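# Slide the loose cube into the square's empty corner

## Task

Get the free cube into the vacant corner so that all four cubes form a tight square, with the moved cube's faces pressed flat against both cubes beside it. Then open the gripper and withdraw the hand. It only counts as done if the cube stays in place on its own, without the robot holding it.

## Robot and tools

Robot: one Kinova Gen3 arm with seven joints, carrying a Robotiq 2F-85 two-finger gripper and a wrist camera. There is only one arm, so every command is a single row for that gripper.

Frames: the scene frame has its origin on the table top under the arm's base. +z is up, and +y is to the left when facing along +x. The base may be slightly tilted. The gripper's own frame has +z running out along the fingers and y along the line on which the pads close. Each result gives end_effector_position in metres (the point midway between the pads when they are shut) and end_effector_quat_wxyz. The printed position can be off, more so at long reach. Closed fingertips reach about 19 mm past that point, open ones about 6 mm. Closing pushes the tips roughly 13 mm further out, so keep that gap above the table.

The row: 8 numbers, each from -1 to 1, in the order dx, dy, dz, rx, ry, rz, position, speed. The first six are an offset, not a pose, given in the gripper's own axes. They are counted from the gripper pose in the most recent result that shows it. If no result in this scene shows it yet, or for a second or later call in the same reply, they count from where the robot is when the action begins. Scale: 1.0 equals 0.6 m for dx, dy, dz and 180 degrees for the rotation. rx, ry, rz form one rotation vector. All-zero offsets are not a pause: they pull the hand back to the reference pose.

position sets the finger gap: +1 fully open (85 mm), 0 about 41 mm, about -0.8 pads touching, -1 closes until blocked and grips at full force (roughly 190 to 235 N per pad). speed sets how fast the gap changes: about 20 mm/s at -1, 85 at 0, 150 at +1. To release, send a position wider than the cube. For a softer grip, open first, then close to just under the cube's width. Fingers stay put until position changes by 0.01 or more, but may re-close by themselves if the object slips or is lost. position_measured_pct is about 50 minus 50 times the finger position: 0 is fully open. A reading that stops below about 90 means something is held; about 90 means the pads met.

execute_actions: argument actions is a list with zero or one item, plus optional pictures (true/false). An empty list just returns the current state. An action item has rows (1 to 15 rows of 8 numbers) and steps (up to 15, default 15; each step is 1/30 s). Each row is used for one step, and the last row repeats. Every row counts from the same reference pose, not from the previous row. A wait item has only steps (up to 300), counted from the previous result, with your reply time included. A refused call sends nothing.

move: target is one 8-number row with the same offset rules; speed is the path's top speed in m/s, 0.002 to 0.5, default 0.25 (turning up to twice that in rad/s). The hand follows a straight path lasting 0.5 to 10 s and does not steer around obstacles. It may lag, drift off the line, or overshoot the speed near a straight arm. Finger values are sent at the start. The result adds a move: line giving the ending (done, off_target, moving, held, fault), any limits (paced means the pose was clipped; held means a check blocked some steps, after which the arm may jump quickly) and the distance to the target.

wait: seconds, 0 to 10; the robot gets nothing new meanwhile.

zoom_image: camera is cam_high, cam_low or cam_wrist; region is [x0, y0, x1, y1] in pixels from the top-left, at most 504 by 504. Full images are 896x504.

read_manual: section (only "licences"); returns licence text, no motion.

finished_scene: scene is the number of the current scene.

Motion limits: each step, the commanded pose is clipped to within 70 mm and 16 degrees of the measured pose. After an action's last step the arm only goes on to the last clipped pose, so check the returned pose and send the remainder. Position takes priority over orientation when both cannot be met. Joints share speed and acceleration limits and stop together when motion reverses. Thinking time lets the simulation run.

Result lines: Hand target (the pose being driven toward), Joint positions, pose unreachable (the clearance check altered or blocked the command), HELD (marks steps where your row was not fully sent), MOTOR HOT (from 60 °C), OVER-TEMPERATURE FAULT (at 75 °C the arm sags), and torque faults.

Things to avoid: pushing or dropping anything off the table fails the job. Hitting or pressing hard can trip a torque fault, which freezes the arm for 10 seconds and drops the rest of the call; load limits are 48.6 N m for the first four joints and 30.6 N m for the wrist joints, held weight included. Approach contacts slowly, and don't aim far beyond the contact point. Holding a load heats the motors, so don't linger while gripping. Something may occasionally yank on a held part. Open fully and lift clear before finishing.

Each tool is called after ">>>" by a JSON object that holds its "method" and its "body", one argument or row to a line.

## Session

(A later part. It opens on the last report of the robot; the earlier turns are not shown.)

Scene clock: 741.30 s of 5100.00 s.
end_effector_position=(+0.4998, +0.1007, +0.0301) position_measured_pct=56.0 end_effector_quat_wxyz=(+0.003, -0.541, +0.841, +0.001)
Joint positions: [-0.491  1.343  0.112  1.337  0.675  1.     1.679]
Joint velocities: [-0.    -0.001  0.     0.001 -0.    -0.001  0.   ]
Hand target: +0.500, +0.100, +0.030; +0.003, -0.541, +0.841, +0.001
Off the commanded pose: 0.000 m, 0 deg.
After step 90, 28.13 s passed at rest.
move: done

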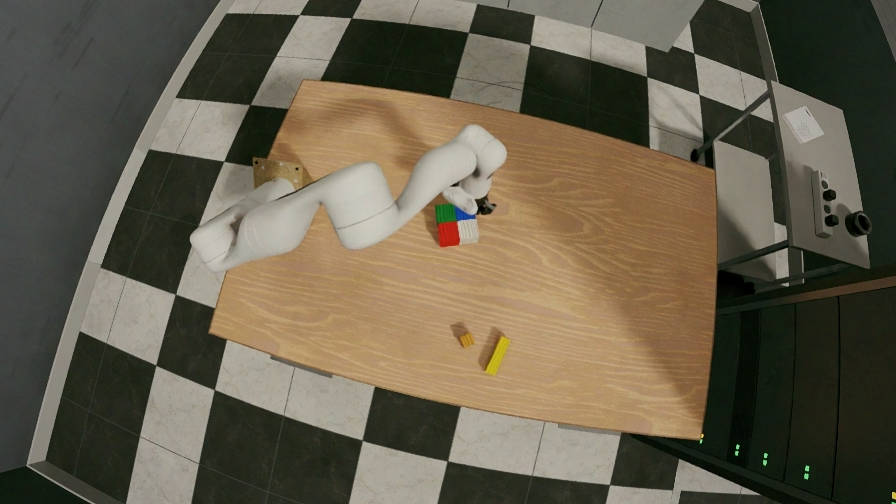

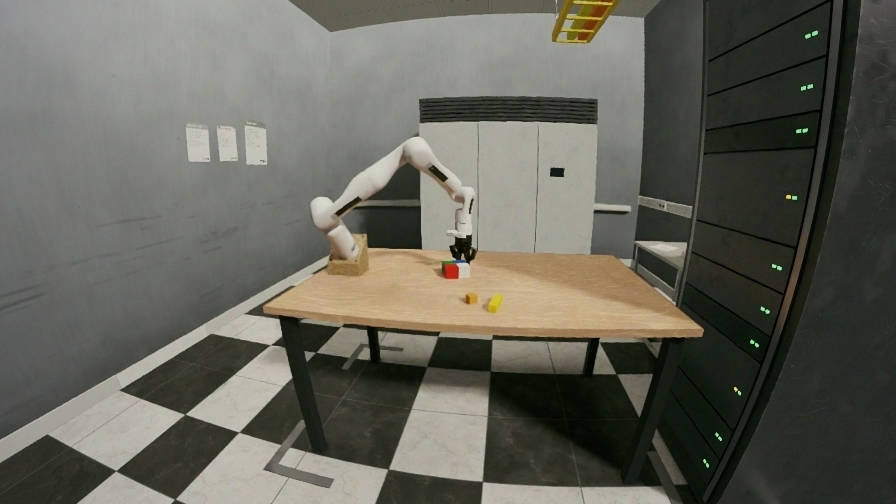

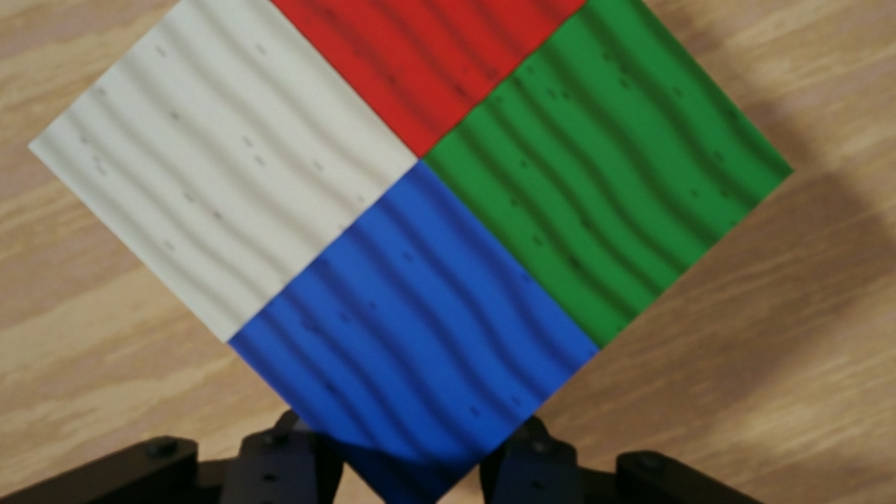

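>>> {"method": "execute_actions", "body": {
  "actions": [
    {"rows": [[0.0007,0,0,0,0,0,-0.12,0.3],[0.0007,0,0,0,0,0,-0.12,0.3],[0.0007,0,0,0,0,0,-0.12,0.3],[0.0007,0,0,0,0,0,-0.12,0.3],[0.0007,0,0,0,0,0,-0.12,0.3],[-0.002,0,0,0,0,0,-0.12,0.3],[-0.005,0,0,0,0,0,-0.12,0.3],[-0.009,0,0,0,0,0,-0.12,0.3],[-0.013,0,0,0,0,0,-0.12,0.3],[-0.017,0,-0.003,0,0,0,-0.12,0.3],[-0.021,0,-0.01,0,0,0,-0.12,0.3],[-0.025,0,-0.022,0,0,0,-0.12,0.3],[-0.029,0,-0.04,0,0,0,-0.12,0.3],[-0.032,0,-0.06,0,0,0,-0.12,0.3],[-0.035,0,-0.08,0,0,0,-0.12,0.3]], "steps": 15}
  ]
}}

>>> {"method": "move", "body": {
  "target": [-0.1, 0, -0.2, 0, 0, 0, 1, 0.3],
  "speed": 0.25
}}

Scene clock: 776.60 s of 5100.00 s.
end_effector_position=(+0.5057, +0.1148, +0.0507) position_measured_pct=56.0 end_effector_quat_wxyz=(+0.003, -0.541, +0.841, +0.000)
Joint positions: [-0.513  1.351  0.096  1.273  0.65   1.063  1.698]
Joint velocities: [-0.236 -0.226 -0.151 -0.314 -0.225  0.56   0.153]
Hand target: +0.507, +0.120, +0.077; +0.005, -0.541, +0.841, +0.002
Off the commanded pose: 0.028 m, 0 deg.
Steps of this call (steps 1 to 90: nothing new was sent; then 31.80 s passed at rest; steps 91 to 105: all 15 steps of this action). Readings (end_effector_position | what the end effector reports):
91: (+0.4998, +0.1006, +0.0301) | position_measured_pct=56.0
92: (+0.4998, +0.1005, +0.0302) | position_measured_pct=56.0
94: (+0.4998, +0.1005, +0.0301) | position_measured_pct=56.0
98: (+0.5005, +0.1023, +0.0297) | position_measured_pct=56.0
105: the state above

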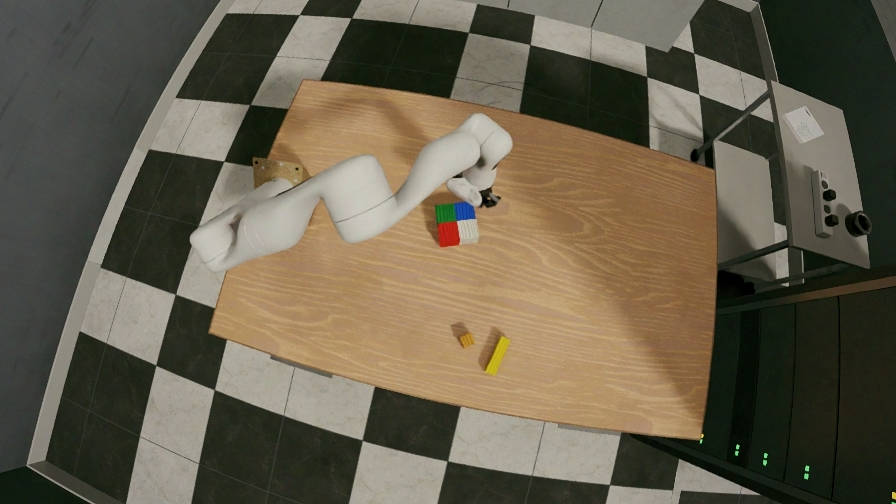

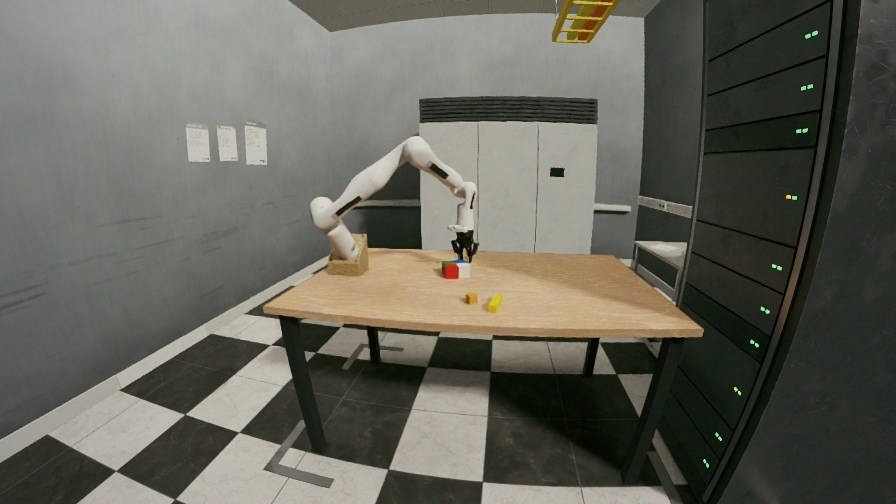

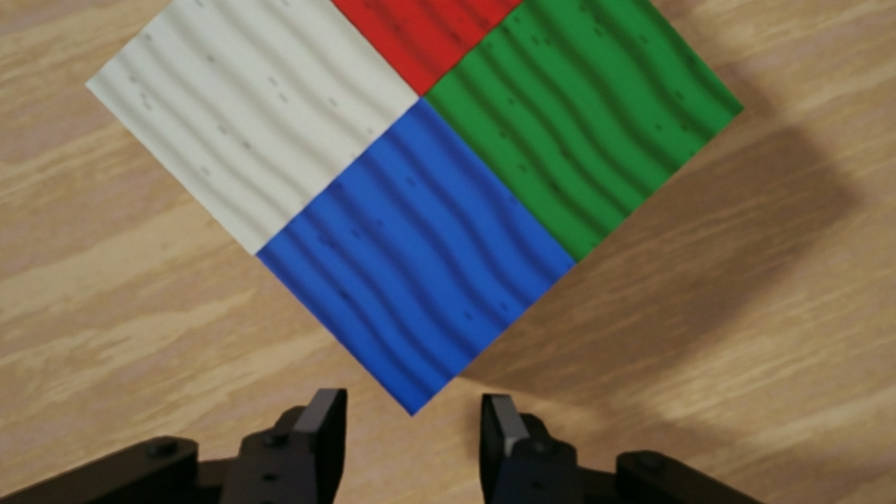

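Scene clock: 778.00 s of 5100.00 s.
end_effector_position=(+0.5318, +0.1728, +0.1981) position_measured_pct=0.0 end_effector_quat_wxyz=(+0.005, -0.541, +0.841, +0.002)
Joint positions: [-0.643  1.398  0.037  0.81   0.54   1.49   1.824]
Joint velocities: [-0.     0.01  -0.    -0.007 -0.001  0.002  0.001]
Hand target: +0.532, +0.173, +0.198; +0.004, -0.541, +0.841, +0.001
Off the commanded pose: 0.001 m, 0 deg.
move: done

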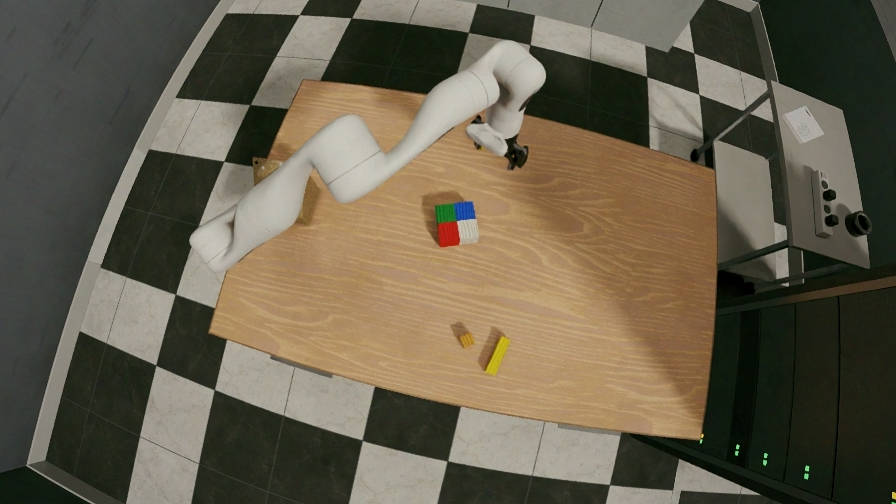

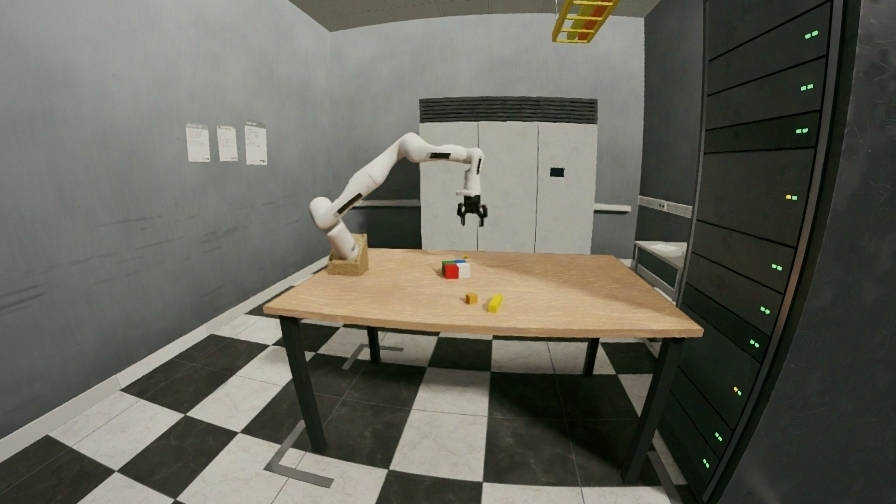

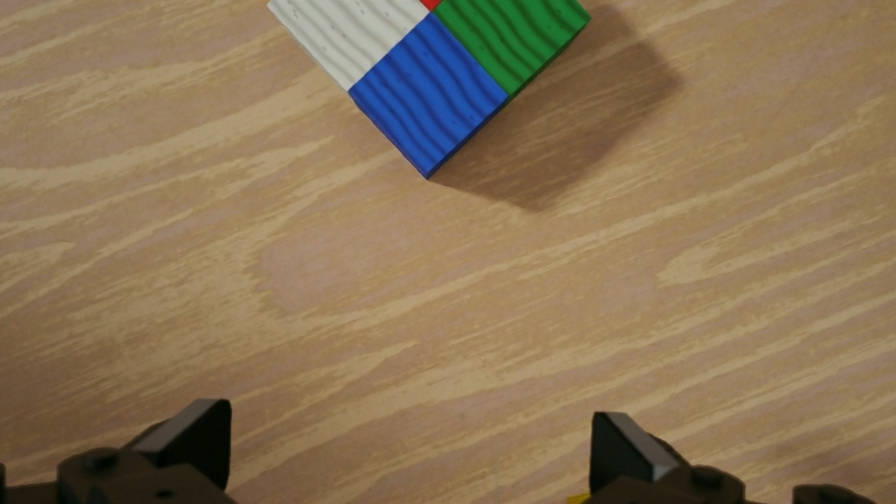

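>>> {"method": "zoom_image", "body": {
  "camera": "cam_high",
  "region": [415, 185, 495, 260]
}}

>>> {"method": "zoom_image", "body": {
  "camera": "cam_wrist",
  "region": [250, 0, 610, 200]
}}

Region (415, 185, 495, 260) of cam_high's 896x504 image, scaled by 6.300, with more detail than that image has; it fills the top 472 rows of this view, and the rest is white.

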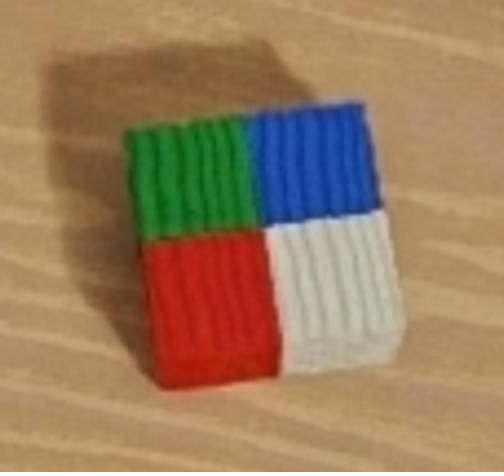

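Region (250, 0, 610, 200) of cam_wrist's 896x504 image, scaled by 1.400.

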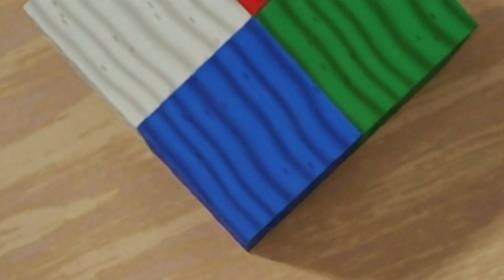

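The square is tight and the gripper is clear. Ending scene 1.

>>> {"method": "finished_scene", "body": {
  "scene": 1
}}

The scene is finished: the task was done.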